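# Open the tagged valve by its stated turn count

## Task

Every valve begins closed, and exactly one has a tag attached by a chain. Turn that valve open by the number of complete turns written on the tag, and leave every other valve closed. The result must hold on its own, since anything kept in place only by the robot at the end does not count. Anything the robot is touching at the end must not sag or drop once released, or the task fails.

## Robot and tools

Robot: a single six-joint arm (big_yam) with a parallel two-finger gripper. There is only one arm, so every motion is one 7-number row. Joints from the base outward are waist, shoulder, elbow, wrist pitch, wrist yaw and wrist roll. Their ranges in rad are -2.880..2.880, 0.000..3.142, 0.000..3.019, -1.693..1.571, -1.571..1.571 and -2.094..2.094. The elbow cannot fully straighten.

Frames: the scene frame sits on the table top directly under the arm base. +z is up, and +y is to the left when facing along +x. The base may be slightly tilted. In the gripper frame the fingers point along +z and close along y. The reported hand point lies between the finger pads, about 1 cm short of the tips.

Row layout: [dx, dy, dz, rx, ry, rz, opening], all numbers in [-1, 1]. The first six are an offset, not a pose, expressed in the gripper's own axes. A value of 1.0 means 0.6 m for dx..dz and 180 degrees for rx..rz. rx, ry, rz form a single rotation vector. The offset is measured from the gripper pose printed in the most recent result that showed it. Before any such result exists in the scene, and for the second or later call in one reply, it is measured from where the robot is when the action begins. Every row in an action uses that same reference, so rows do not add up. Opening is absolute: +1 is fully open (0.094 m) and -1 is closed.

execute_actions: takes "actions", a list holding zero or one item, and an optional "pictures" boolean (images are included by default). An empty list only reports the state. To move, send {"rows": [...], "steps": n}: 1 to 15 rows and up to 15 steps (default 15), each step lasting 1/30 s. Each row covers one step and the last row repeats to fill the rest. To pause, send {"steps": n} with no rows (at most 300). Its count starts at the previous result, so the time you spend replying is included. A refused call does nothing.

move: "target" is one row as above, an offset from the same reference. "speed" is the top path speed in m/s, 0.002 to 0.5, default 0.25, with rotation capped at twice that in rad/s. The straight path lasts 0.5 to 10 s and is cut off at 10 s, possibly short. Rotation takes the shorter direction. The path does not slow down for obstacles, and the gripper may lag, drift, or overshoot the speed, especially near full reach. Faster contact hits harder, and aiming past a contact presses harder. The opening is sent when the move starts. The move finishes once the path ends and everything is still, or 5 s after the path ends. Its result adds a "move:" line with the ending (done, off_target, moving, held, fault) and the distance to the target. limits=paced means the pose was clipped. limits=held means steps were blocked along the way, and the arm may then jump faster.

wait: "seconds" from 0 to 10. The scene runs and nothing new is commanded.

zoom_image: "camera" is cam_high (504x504), cam_low (504x504) or cam_wrist (616x616). "region" is [x0, y0, x1, y1] in pixels from the top-left corner, no larger than 504 by 504. It enlarges part of that camera's latest image.

read_manual: "section" defaults to "licences" and returns the URDF licence texts only. finished_scene: pass the current scene number.

Control behaviour: each step, the command is clipped to within 70 mm and 16 degrees of the measured pose. Damped inverse kinematics then favours position over orientation. After an action the arm continues only to the last clipped pose, so check the printed pose and send the rest. Motions tend to end a centimetre or more low, and zero offsets let the arm sag further. To hold a height, re-aim at the wanted pose in the reply's first call, raising the aim if the arm still droops. Zero offsets are not a pause; they pull the arm back to the reference pose. The simulation keeps running while you think, and fingers keep moving toward their last command.

Results: the state line gives end_effector_position in m and end_effector_quat_wxyz in the scene frame. The position may be off, more so at long reach. Joint positions and Joint velocities list the six joints (rad, rad/s), then the pad gap (m, m/s). grip_measured uses the command scale, with an offset of up to about 1 mm. "Hand target" is the pose the controller is heading for. "pose unreachable" means the clearance check altered or blocked the command; the mount block or post counts as part of the arm. HELD marks the affected steps. FAULT lines report stops. MOTOR HOT appears at 85 °C. At 100 °C an OVER-TEMPERATURE FAULT makes the arm and gripper go limp and fall, so avoid long holds under load.

Gripping: command about 0.03 below grip_measured for a firm hold, less for a lighter one. Each pad pushes at most about 50-62 N, and less on parts thinner than about 2 mm.

Avoid knocking anything off the table, which fails the task. Also avoid drops, slips, slams, hard impacts and strong pushes. Loose items may get brief outside nudges. Release the valve before finishing and confirm it stays put.

Each tool is called after "Call:" as name(argument=value, ...), one argument or row to a line, values as JSON.

## Session

Call:
execute_actions(
  actions=[],
)

Scene clock: 0.00 s of 5350.00 s.
end_effector_position=(+0.5387, +0.5236, +0.1225) grip_measured=+1.000 end_effector_quat_wxyz=(+0.215, +0.310, +0.607, +0.699)
Joint positions: [ 0.572  3.001  1.503  1.066 -0.123  1.095  0.094]
Joint velocities: [-0.005 -0.005  0.007  0.007 -0.037 -0.007  0.   ]
Motor temperatures (°C, as the motors report them): [25 27 25 25 25 25]
Hand target: +0.548, +0.523, +0.139; +0.225, +0.307, +0.596, +0.707

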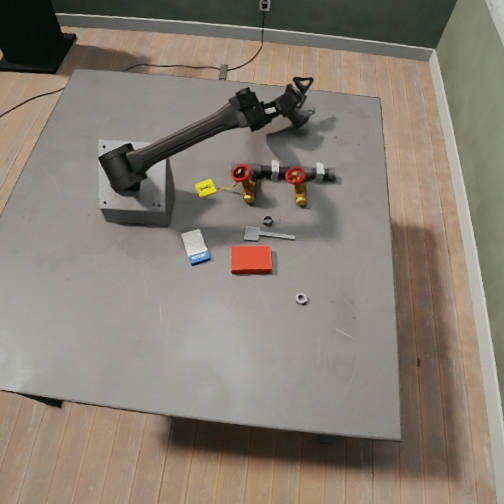

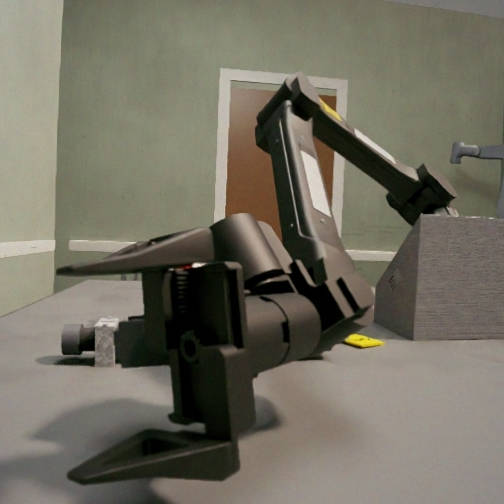

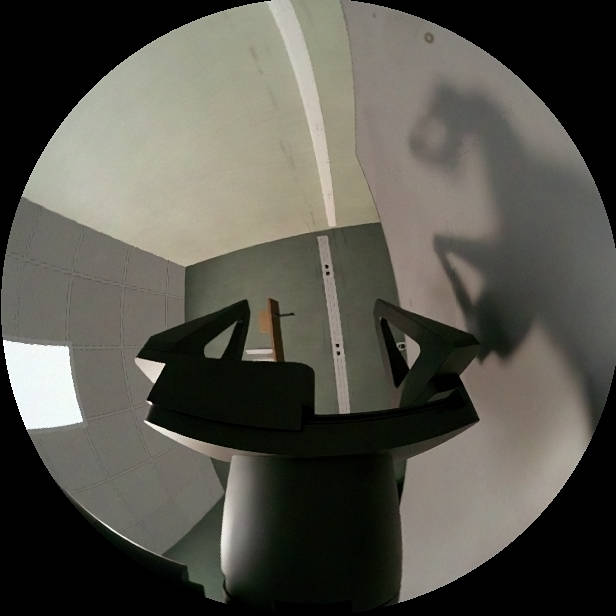

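Call:
move(
  target=[-0.305,0.393,-0.647,0.514,0.158,-0.228,1],
)

Scene clock: 10.93 s of 5350.00 s.
end_effector_position=(+0.4146, +0.0786, +0.2651) grip_measured=+1.000 end_effector_quat_wxyz=(-0.024, -0.029, +0.999, -0.009)
Joint positions: [ 0.576  1.934  1.271 -1.396  0.633  0.68   0.094]
Joint velocities: [-0.005 -0.005  0.002 -0.012 -0.007  0.007  0.   ]
Motor temperatures (°C, as the motors report them): [25 28 26 25 25 25]
Hand target: +0.427, +0.079, +0.293; +0.001, -0.014, +1.000, +0.004
Off the commanded pose: 0.031 m, 4 deg.
After step 90, 3.83 s passed at rest.
move: off_target

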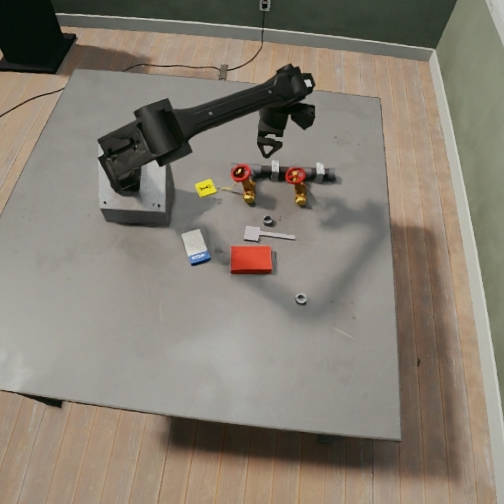

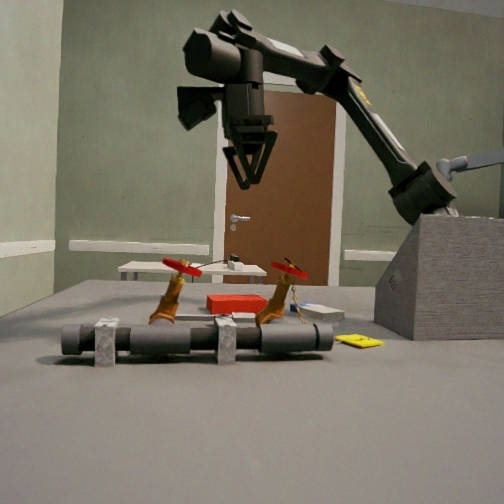

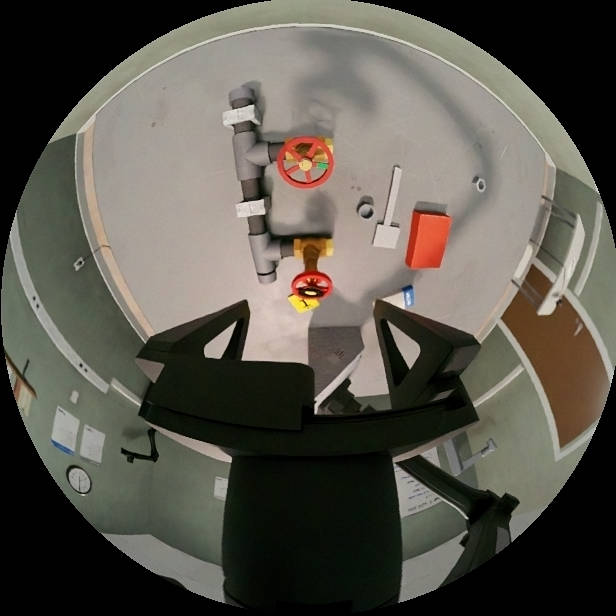

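Call:
move(
  target=[0.12,0,0.12,0,0,0,1],
)

Scene clock: 14.97 s of 5350.00 s.
end_effector_position=(+0.3272, +0.0769, +0.1918) grip_measured=+1.000 end_effector_quat_wxyz=(-0.036, -0.041, +0.998, -0.021)
Joint positions: [ 0.576  1.876  0.946 -1.173  0.636  0.681  0.094]
Joint velocities: [ 0.005  0.005 -0.012 -0.007 -0.007  0.037  0.   ]
Motor temperatures (°C, as the motors report them): [25 28 26 25 25 25]
Hand target: +0.338, +0.074, +0.198; -0.024, -0.029, +0.999, -0.009
Off the commanded pose: 0.014 m, 2 deg.
After step 90, 0.07 s passed at rest.
move: off_target

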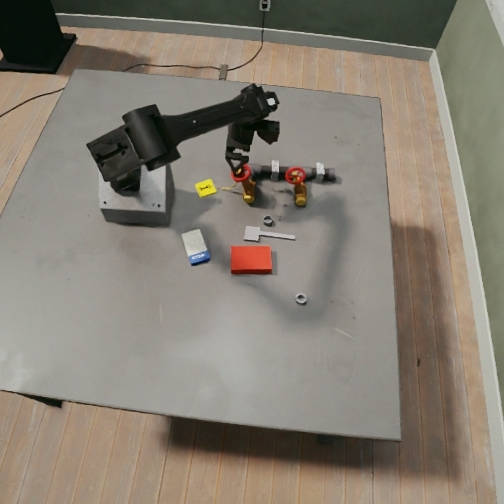

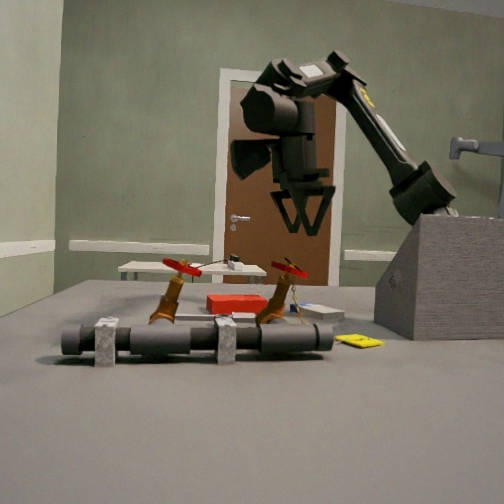

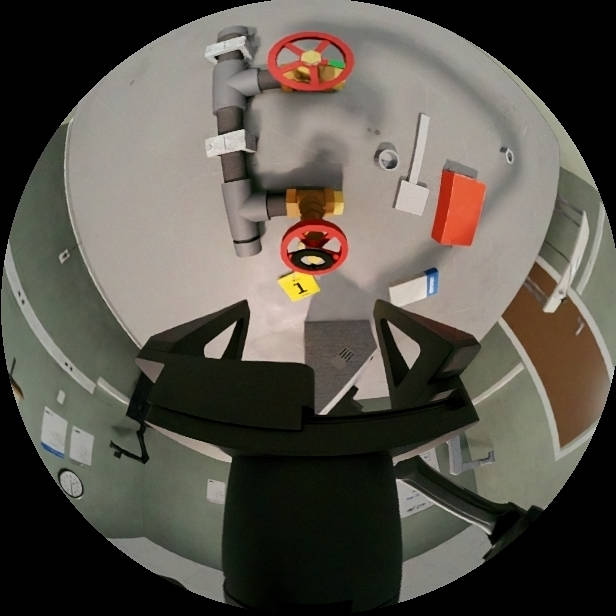

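Call:
move(
  target=[-0.01,0,0.04,0,-0.11,0,1],
  speed=0.1,
)

Scene clock: 21.53 s of 5350.00 s.
end_effector_position=(+0.3244, +0.0720, +0.1569) grip_measured=+1.000 end_effector_quat_wxyz=(+0.115, -0.040, +0.992, -0.025)
Joint positions: [ 0.579  1.785  0.694 -0.691  0.819  0.476  0.094]
Joint velocities: [-0.005  0.005 -0.017  0.007  0.022 -0.022  0.   ]
Motor temperatures (°C, as the motors report them): [25 28 26 25 25 25]
Hand target: +0.331, +0.076, +0.168; +0.135, -0.042, +0.990, -0.017
Off the commanded pose: 0.013 m, 3 deg.
After step 90, 1.50 s passed at rest.
move: off_target

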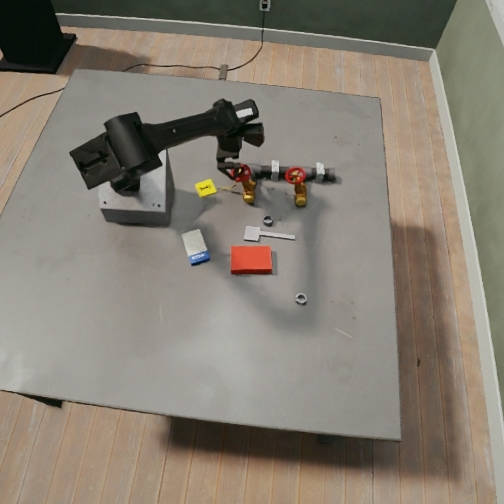

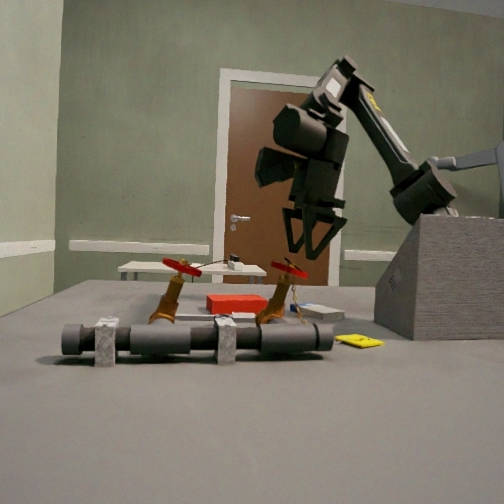

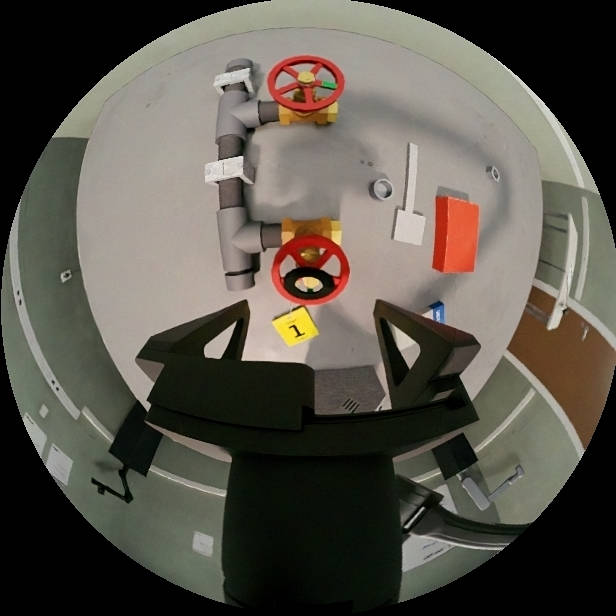

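Call:
move(
  target=[-0.06,0,0.05,0,-0.02,0,1],
  speed=0.06,
)

Scene clock: 26.87 s of 5350.00 s.
end_effector_position=(+0.3548, +0.0707, +0.1350) grip_measured=+1.000 end_effector_quat_wxyz=(+0.139, -0.043, +0.989, -0.027)
Joint positions: [ 0.501  1.829  0.694 -0.496  0.854  0.307  0.094]
Joint velocities: [ 0.005  0.005 -0.002  0.002 -0.051 -0.037  0.   ]
Motor temperatures (°C, as the motors report them): [25 28 26 25 25 25]
Hand target: +0.366, +0.073, +0.136; +0.145, -0.040, +0.988, -0.025
Off the commanded pose: 0.012 m, 1 deg.
After step 90, 1.17 s passed at rest.
move: off_target

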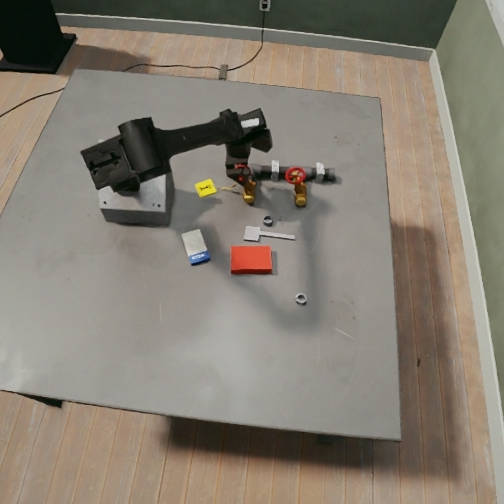

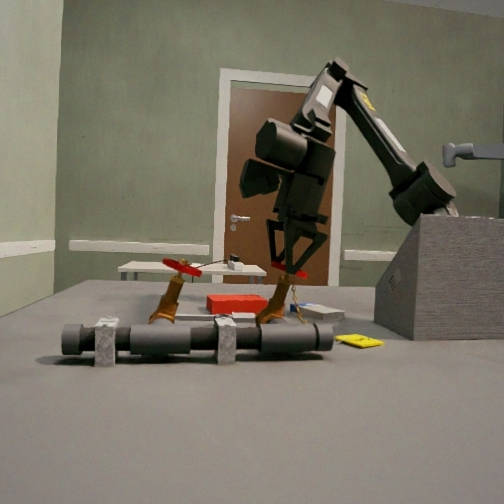

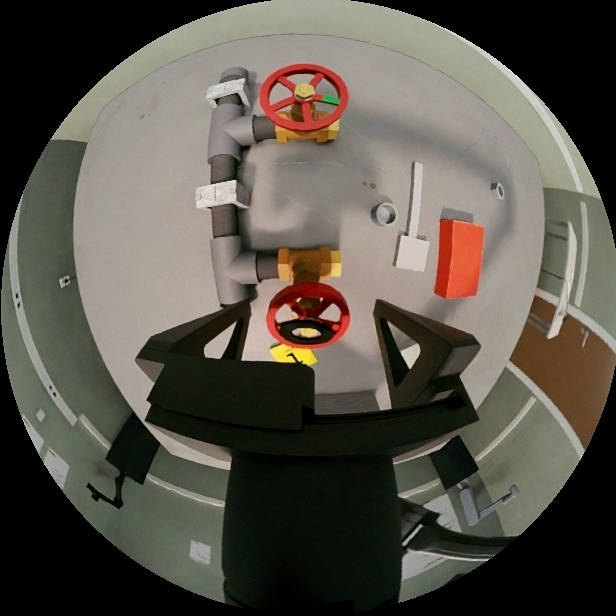

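Call:
move(
  target=[0,0,0.06,0,0,0,1],
  speed=0.03,
)

Scene clock: 30.83 s of 5350.00 s.
end_effector_position=(+0.3631, +0.0689, +0.1050) grip_measured=+1.000 end_effector_quat_wxyz=(+0.139, -0.040, +0.989, -0.026)
Joint positions: [ 0.43   1.883  0.676 -0.344  0.854  0.207  0.094]
Joint velocities: [-0.005 -0.015 -0.007  0.012  0.081 -0.051  0.   ]
Motor temperatures (°C, as the motors report them): [25 27 26 25 25 25]
Hand target: +0.364, +0.069, +0.100; +0.139, -0.043, +0.989, -0.028
Off the commanded pose: 0.005 m, 0 deg.
move: done

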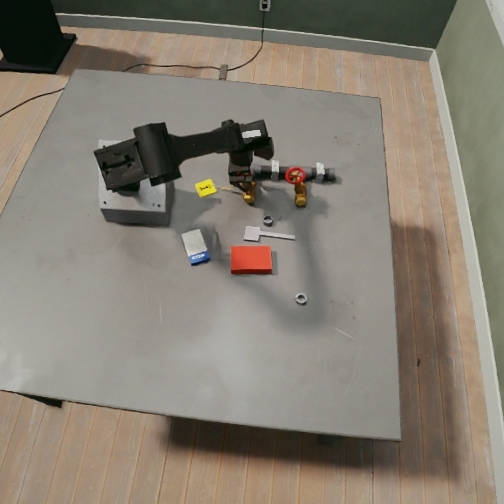

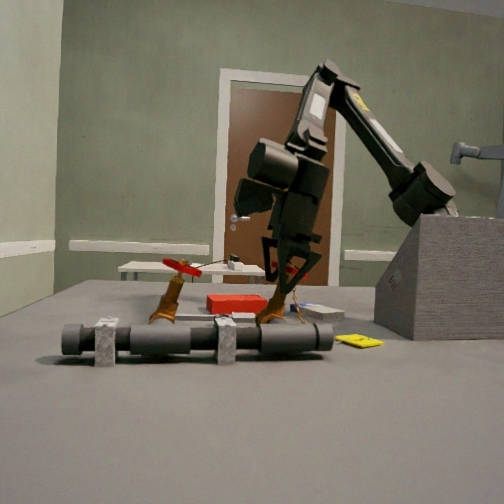

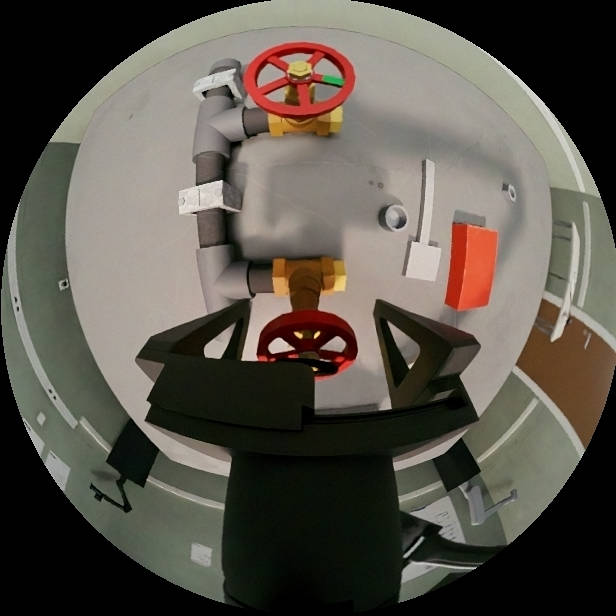

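Call:
move(
  target=[0,0,0.01,0,0,0,-0.3],
  speed=0.03,
)

Scene clock: 33.17 s of 5350.00 s.
end_effector_position=(+0.3628, +0.0716, +0.1042) grip_measured=+0.243 end_effector_quat_wxyz=(+0.139, -0.041, +0.989, -0.020)
Joint positions: [ 0.431  1.886  0.676 -0.339  0.843  0.206  0.058]
Joint velocities: [-0.005 -0.005 -0.002 -0.012  0.037 -0.037  0.   ]
Motor temperatures (°C, as the motors report them): [25 27 26 25 25 25]
Hand target: +0.365, +0.069, +0.099; +0.139, -0.040, +0.989, -0.026
Off the commanded pose: 0.006 m, 1 deg.
move: done

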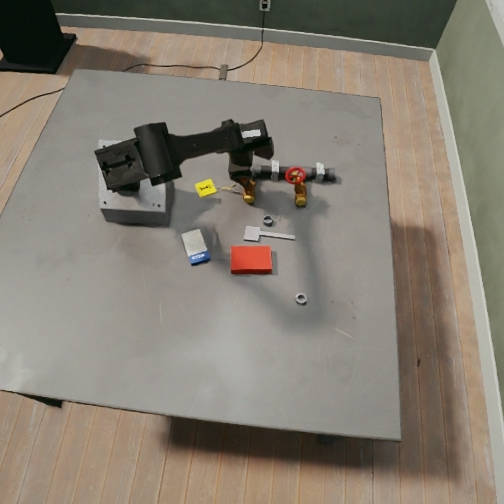

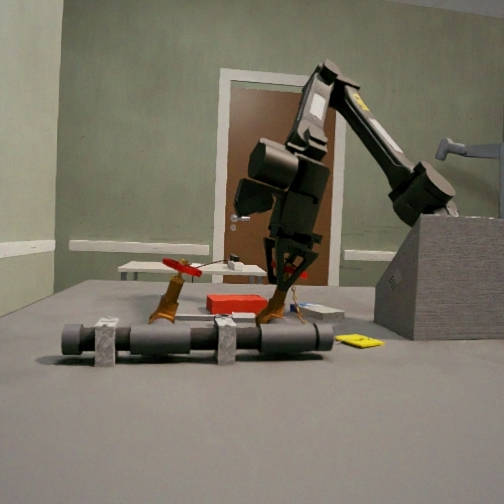

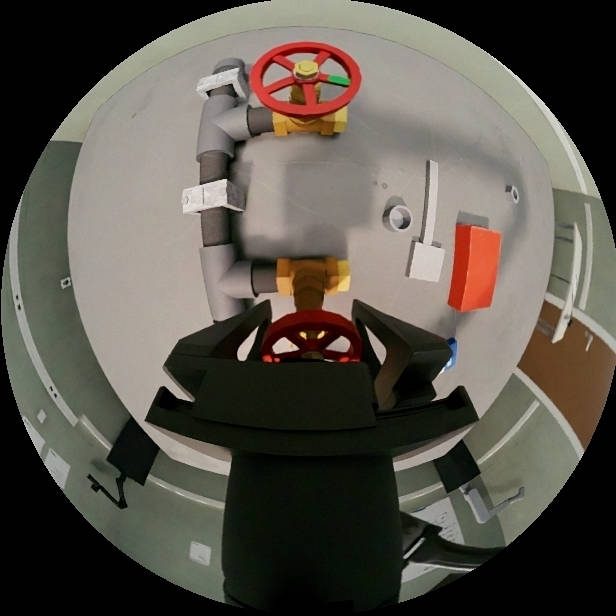

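Call:
move(
  target=[0,0,0,0,0,-0.64,0.17],
  speed=0.4,
)

Call:
move(
  target=[0,0,0,0,0,0,0.8],
)

Call:
move(
  target=[0,0,0,0,0,0.58,0.8],
  speed=0.4,
)

Call:
move(
  target=[0,0,0,0,0,0.58,0.8],
  speed=0.4,
)

Call:
move(
  target=[0,0,0,0,0,0,0.17],
)

Call:
move(
  target=[0,0,0,0,0,-0.6,0.17],
  speed=0.4,
)

Call:
move(
  target=[0,0,0,0,0,-0.6,0.17],
  speed=0.4,
)

Scene clock: 45.37 s of 5350.00 s.
end_effector_position=(+0.3473, +0.0815, +0.0962) grip_measured=+0.236 end_effector_quat_wxyz=(-0.058, +0.847, -0.516, +0.110)
Joint positions: [ 0.445  1.914  0.664 -0.35   0.82  -1.71   0.058]
Joint velocities: [-0.005 -0.005 -0.012 -0.007 -0.007 -0.007 -0.   ]
Motor temperatures (°C, as the motors report them): [25 27 26 25 25 25]
Hand target: +0.362, +0.072, +0.104; -0.055, +0.856, -0.497, +0.127
Off the commanded pose: 0.020 m, 3 deg.
After step 90, 5.90 s passed at rest.
move: off_target

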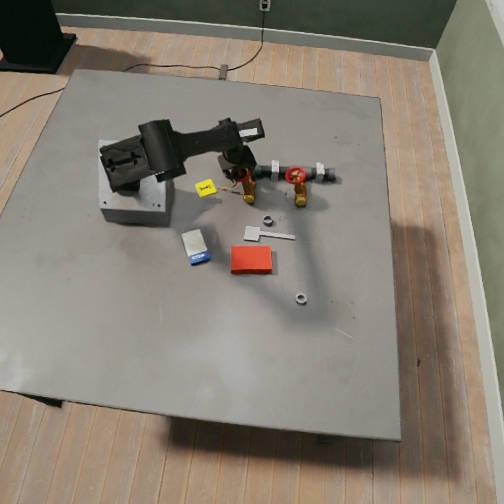

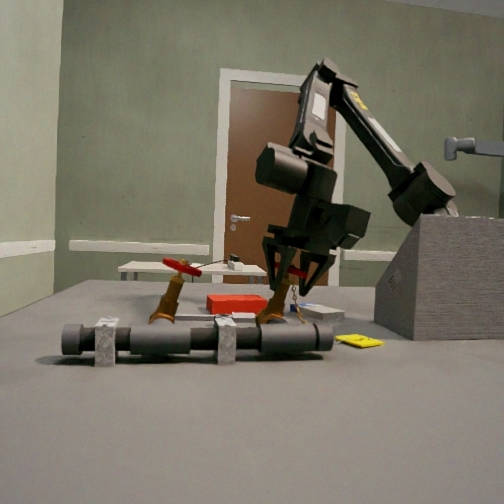

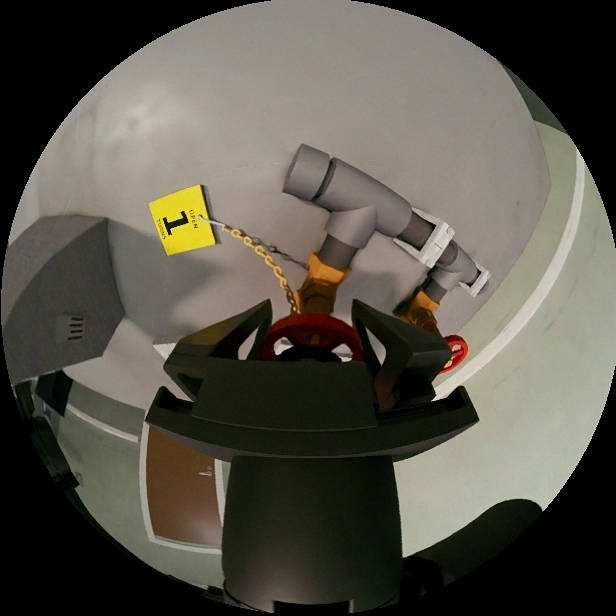

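Scene clock: 45.87 s of 5350.00 s.
end_effector_position=(+0.3469, +0.0817, +0.0960) grip_measured=+0.798 end_effector_quat_wxyz=(-0.059, +0.847, -0.516, +0.109)
Joint positions: [ 0.445  1.914  0.663 -0.35   0.819 -1.709  0.084]
Joint velocities: [-0.015  0.005  0.012  0.012 -0.022 -0.037 -0.   ]
Motor temperatures (°C, as the motors report them): [25 27 26 25 25 25]
Hand target: +0.347, +0.082, +0.096; -0.058, +0.847, -0.516, +0.110
Off the commanded pose: 0.001 m, 0 deg.
move: done

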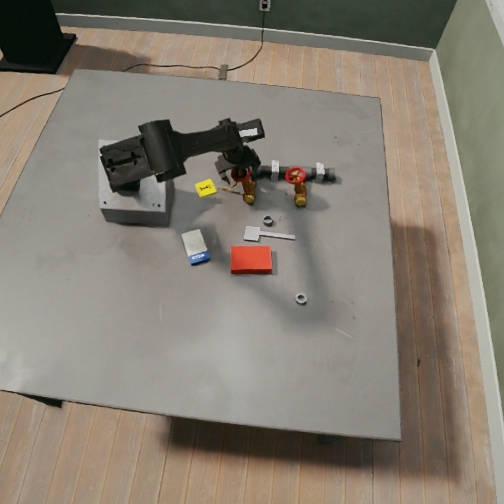

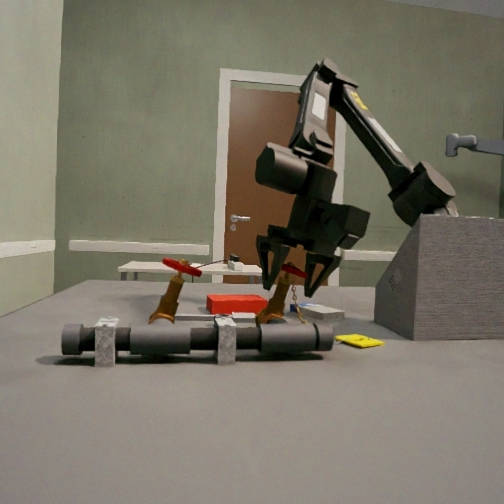

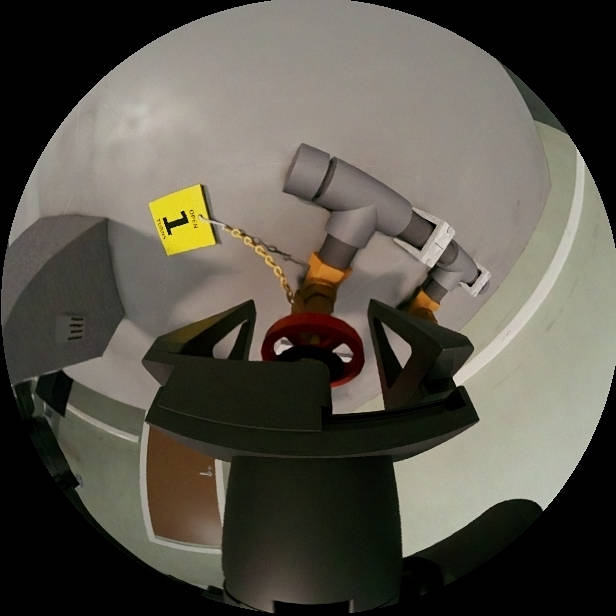

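Scene clock: 48.87 s of 5350.00 s.
end_effector_position=(+0.3436, +0.0816, +0.0946) grip_measured=+0.798 end_effector_quat_wxyz=(+0.120, -0.123, +0.985, -0.021)
Joint positions: [ 0.445  1.914  0.657 -0.35   0.816  0.094  0.084]
Joint velocities: [ 0.005  0.005 -0.002  0.002 -0.051 -0.007  0.   ]
Motor temperatures (°C, as the motors report them): [25 27 26 25 25 25]
Hand target: +0.347, +0.082, +0.096; +0.122, -0.111, +0.986, -0.021
Off the commanded pose: 0.004 m, 1 deg.
move: done

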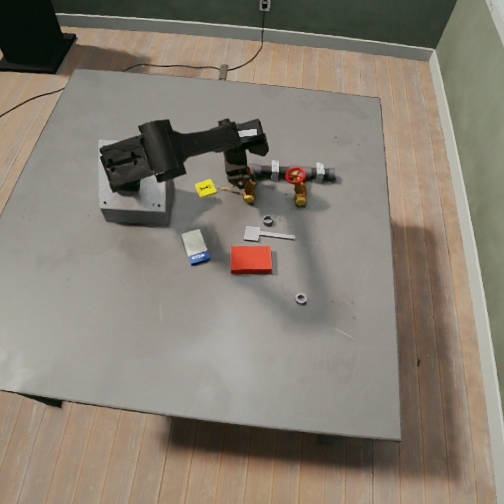

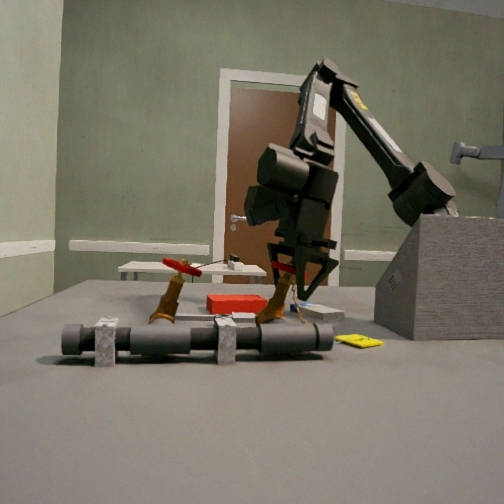

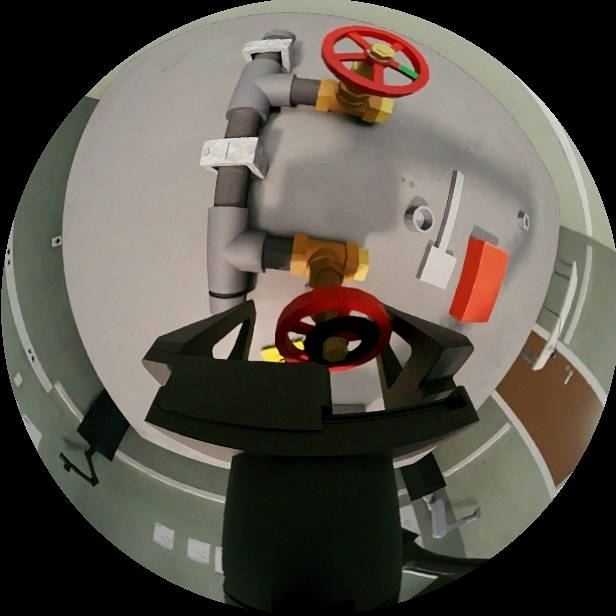

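Scene clock: 51.87 s of 5350.00 s.
end_effector_position=(+0.3403, +0.0814, +0.0932) grip_measured=+0.798 end_effector_quat_wxyz=(+0.089, +0.694, +0.710, +0.079)
Joint positions: [ 0.445  1.914  0.651 -0.35   0.813  1.896  0.084]
Joint velocities: [-0.005 -0.005  0.012 -0.002 -0.022  0.022 -0.   ]
Motor temperatures (°C, as the motors report them): [25 27 26 25 25 25]
Hand target: +0.344, +0.082, +0.095; +0.090, +0.703, +0.701, +0.082
Off the commanded pose: 0.004 m, 1 deg.
move: done

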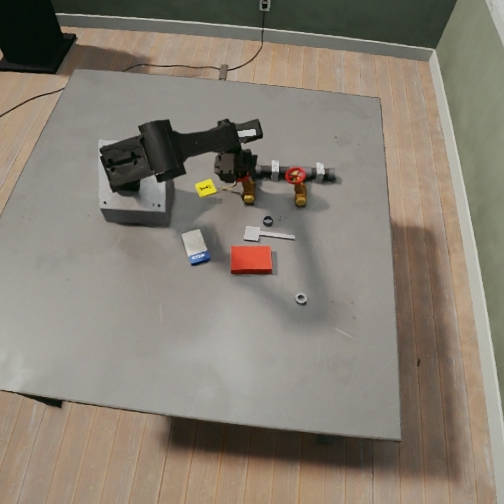

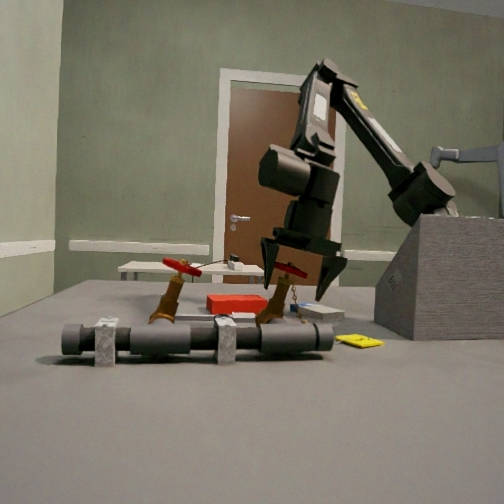

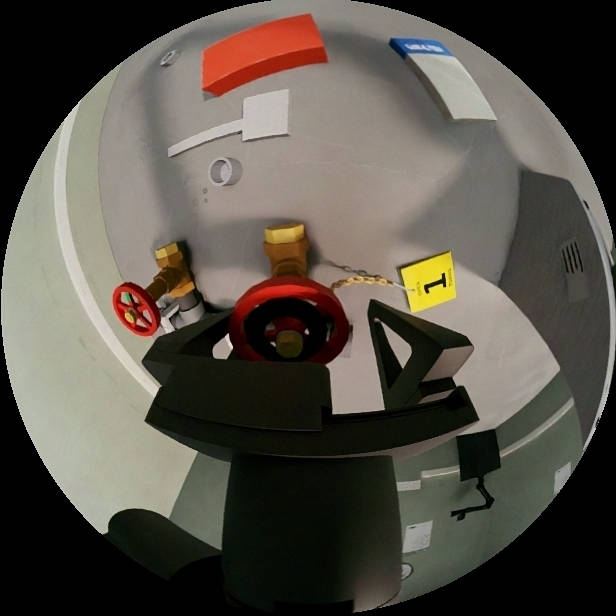

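Scene clock: 52.37 s of 5350.00 s.
end_effector_position=(+0.3513, +0.0826, +0.0976) grip_measured=+0.226 end_effector_quat_wxyz=(+0.094, +0.699, +0.703, +0.087)
Joint positions: [ 0.444  1.913  0.669 -0.342  0.818  1.893  0.058]
Joint velocities: [ 0.005 -0.024  0.012 -0.002 -0.007  0.037 -0.   ]
Motor temperatures (°C, as the motors report them): [25 27 26 25 25 25]
Hand target: +0.340, +0.081, +0.093; +0.089, +0.694, +0.710, +0.079
Off the commanded pose: 0.012 m, 1 deg.
move: off_target

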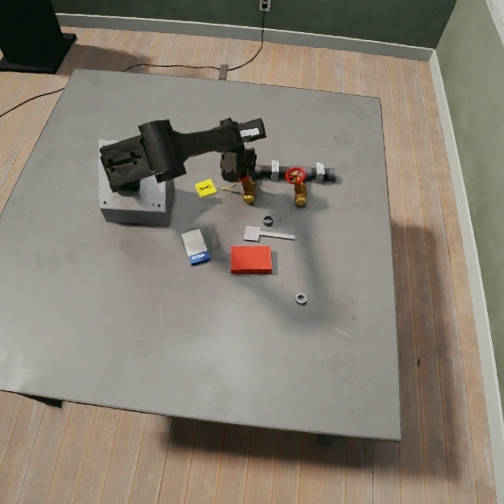

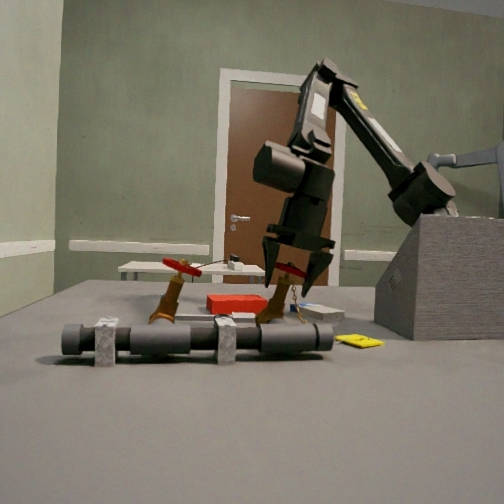

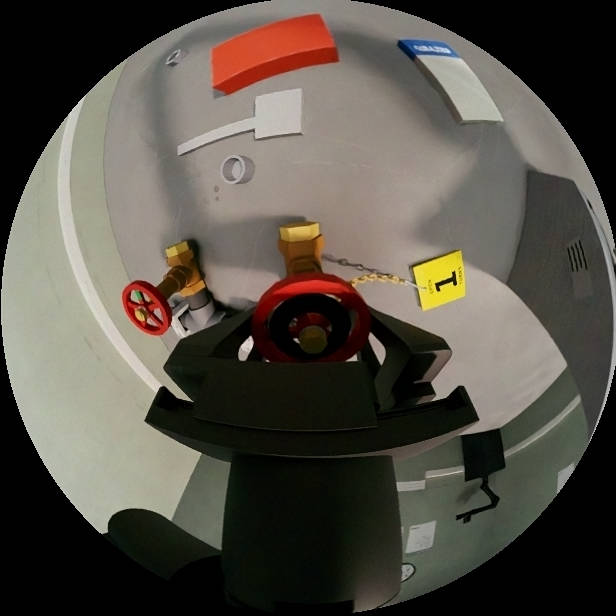

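Scene clock: 55.47 s of 5350.00 s.
end_effector_position=(+0.3420, +0.0683, +0.0960) grip_measured=+0.225 end_effector_quat_wxyz=(+0.118, -0.117, +0.985, -0.052)
Joint positions: [ 0.444  1.906  0.655 -0.383  0.876  0.119  0.058]
Joint velocities: [-0.005 -0.015  0.002  0.002 -0.007 -0.022  0.   ]
Motor temperatures (°C, as the motors report them): [25 27 26 25 25 25]
Hand target: +0.351, +0.082, +0.099; +0.125, -0.156, +0.979, -0.028
Off the commanded pose: 0.017 m, 6 deg.
move: off_target

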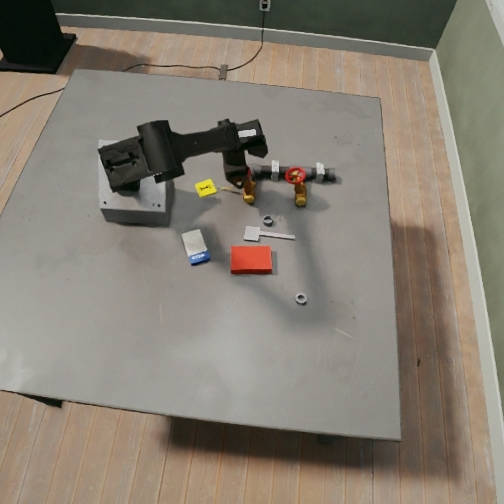

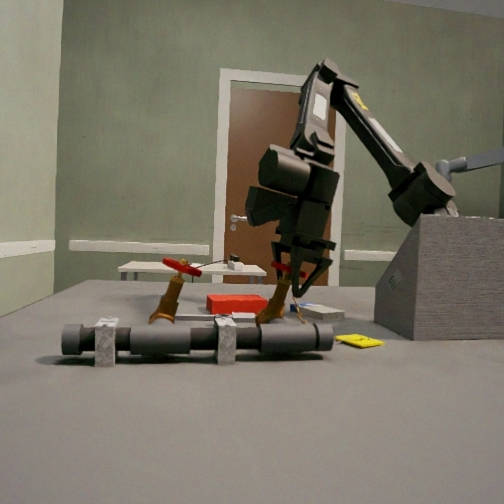

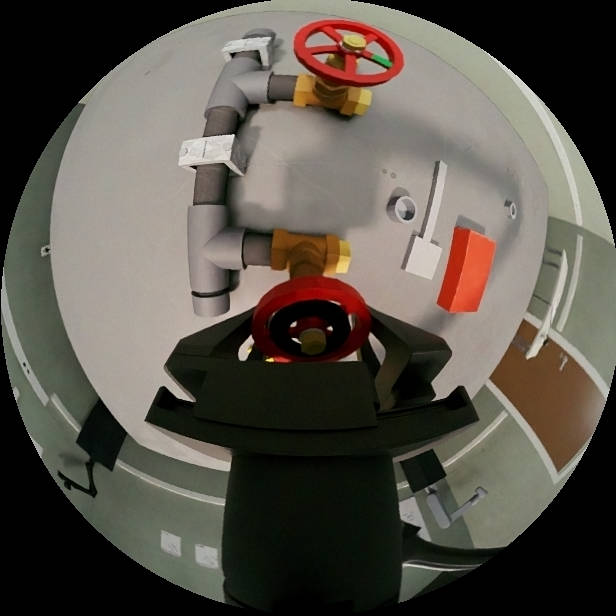

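Scene clock: 58.93 s of 5350.00 s.
end_effector_position=(+0.3547, +0.0608, +0.0982) grip_measured=+0.219 end_effector_quat_wxyz=(-0.030, +0.829, -0.542, +0.139)
Joint positions: [ 0.428  1.902  0.67  -0.367  0.908 -1.668  0.057]
Joint velocities: [ 0.005 -0.005  0.007  0.012 -0.081  0.022 -0.001]
Motor temperatures (°C, as the motors report them): [25 27 26 25 25 25]
Hand target: +0.342, +0.068, +0.096; -0.025, +0.864, -0.486, +0.126
Off the commanded pose: 0.015 m, 8 deg.
move: off_target; limits=paced

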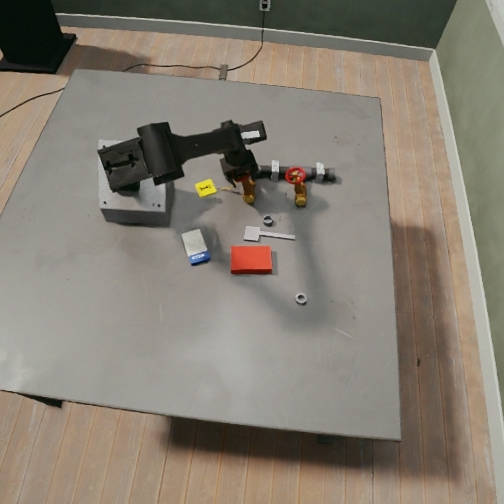

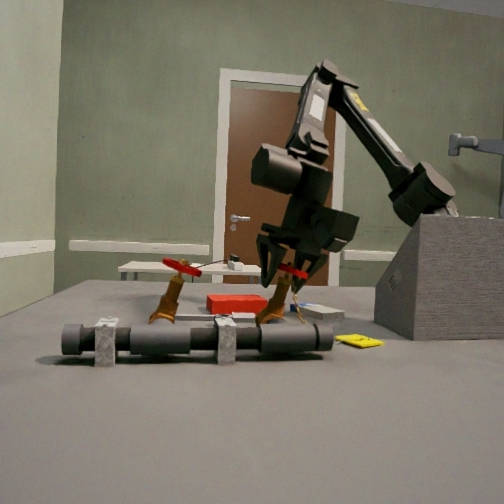

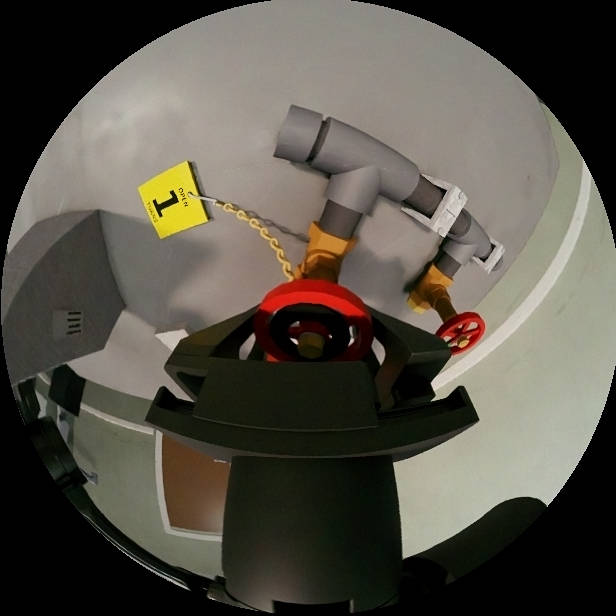

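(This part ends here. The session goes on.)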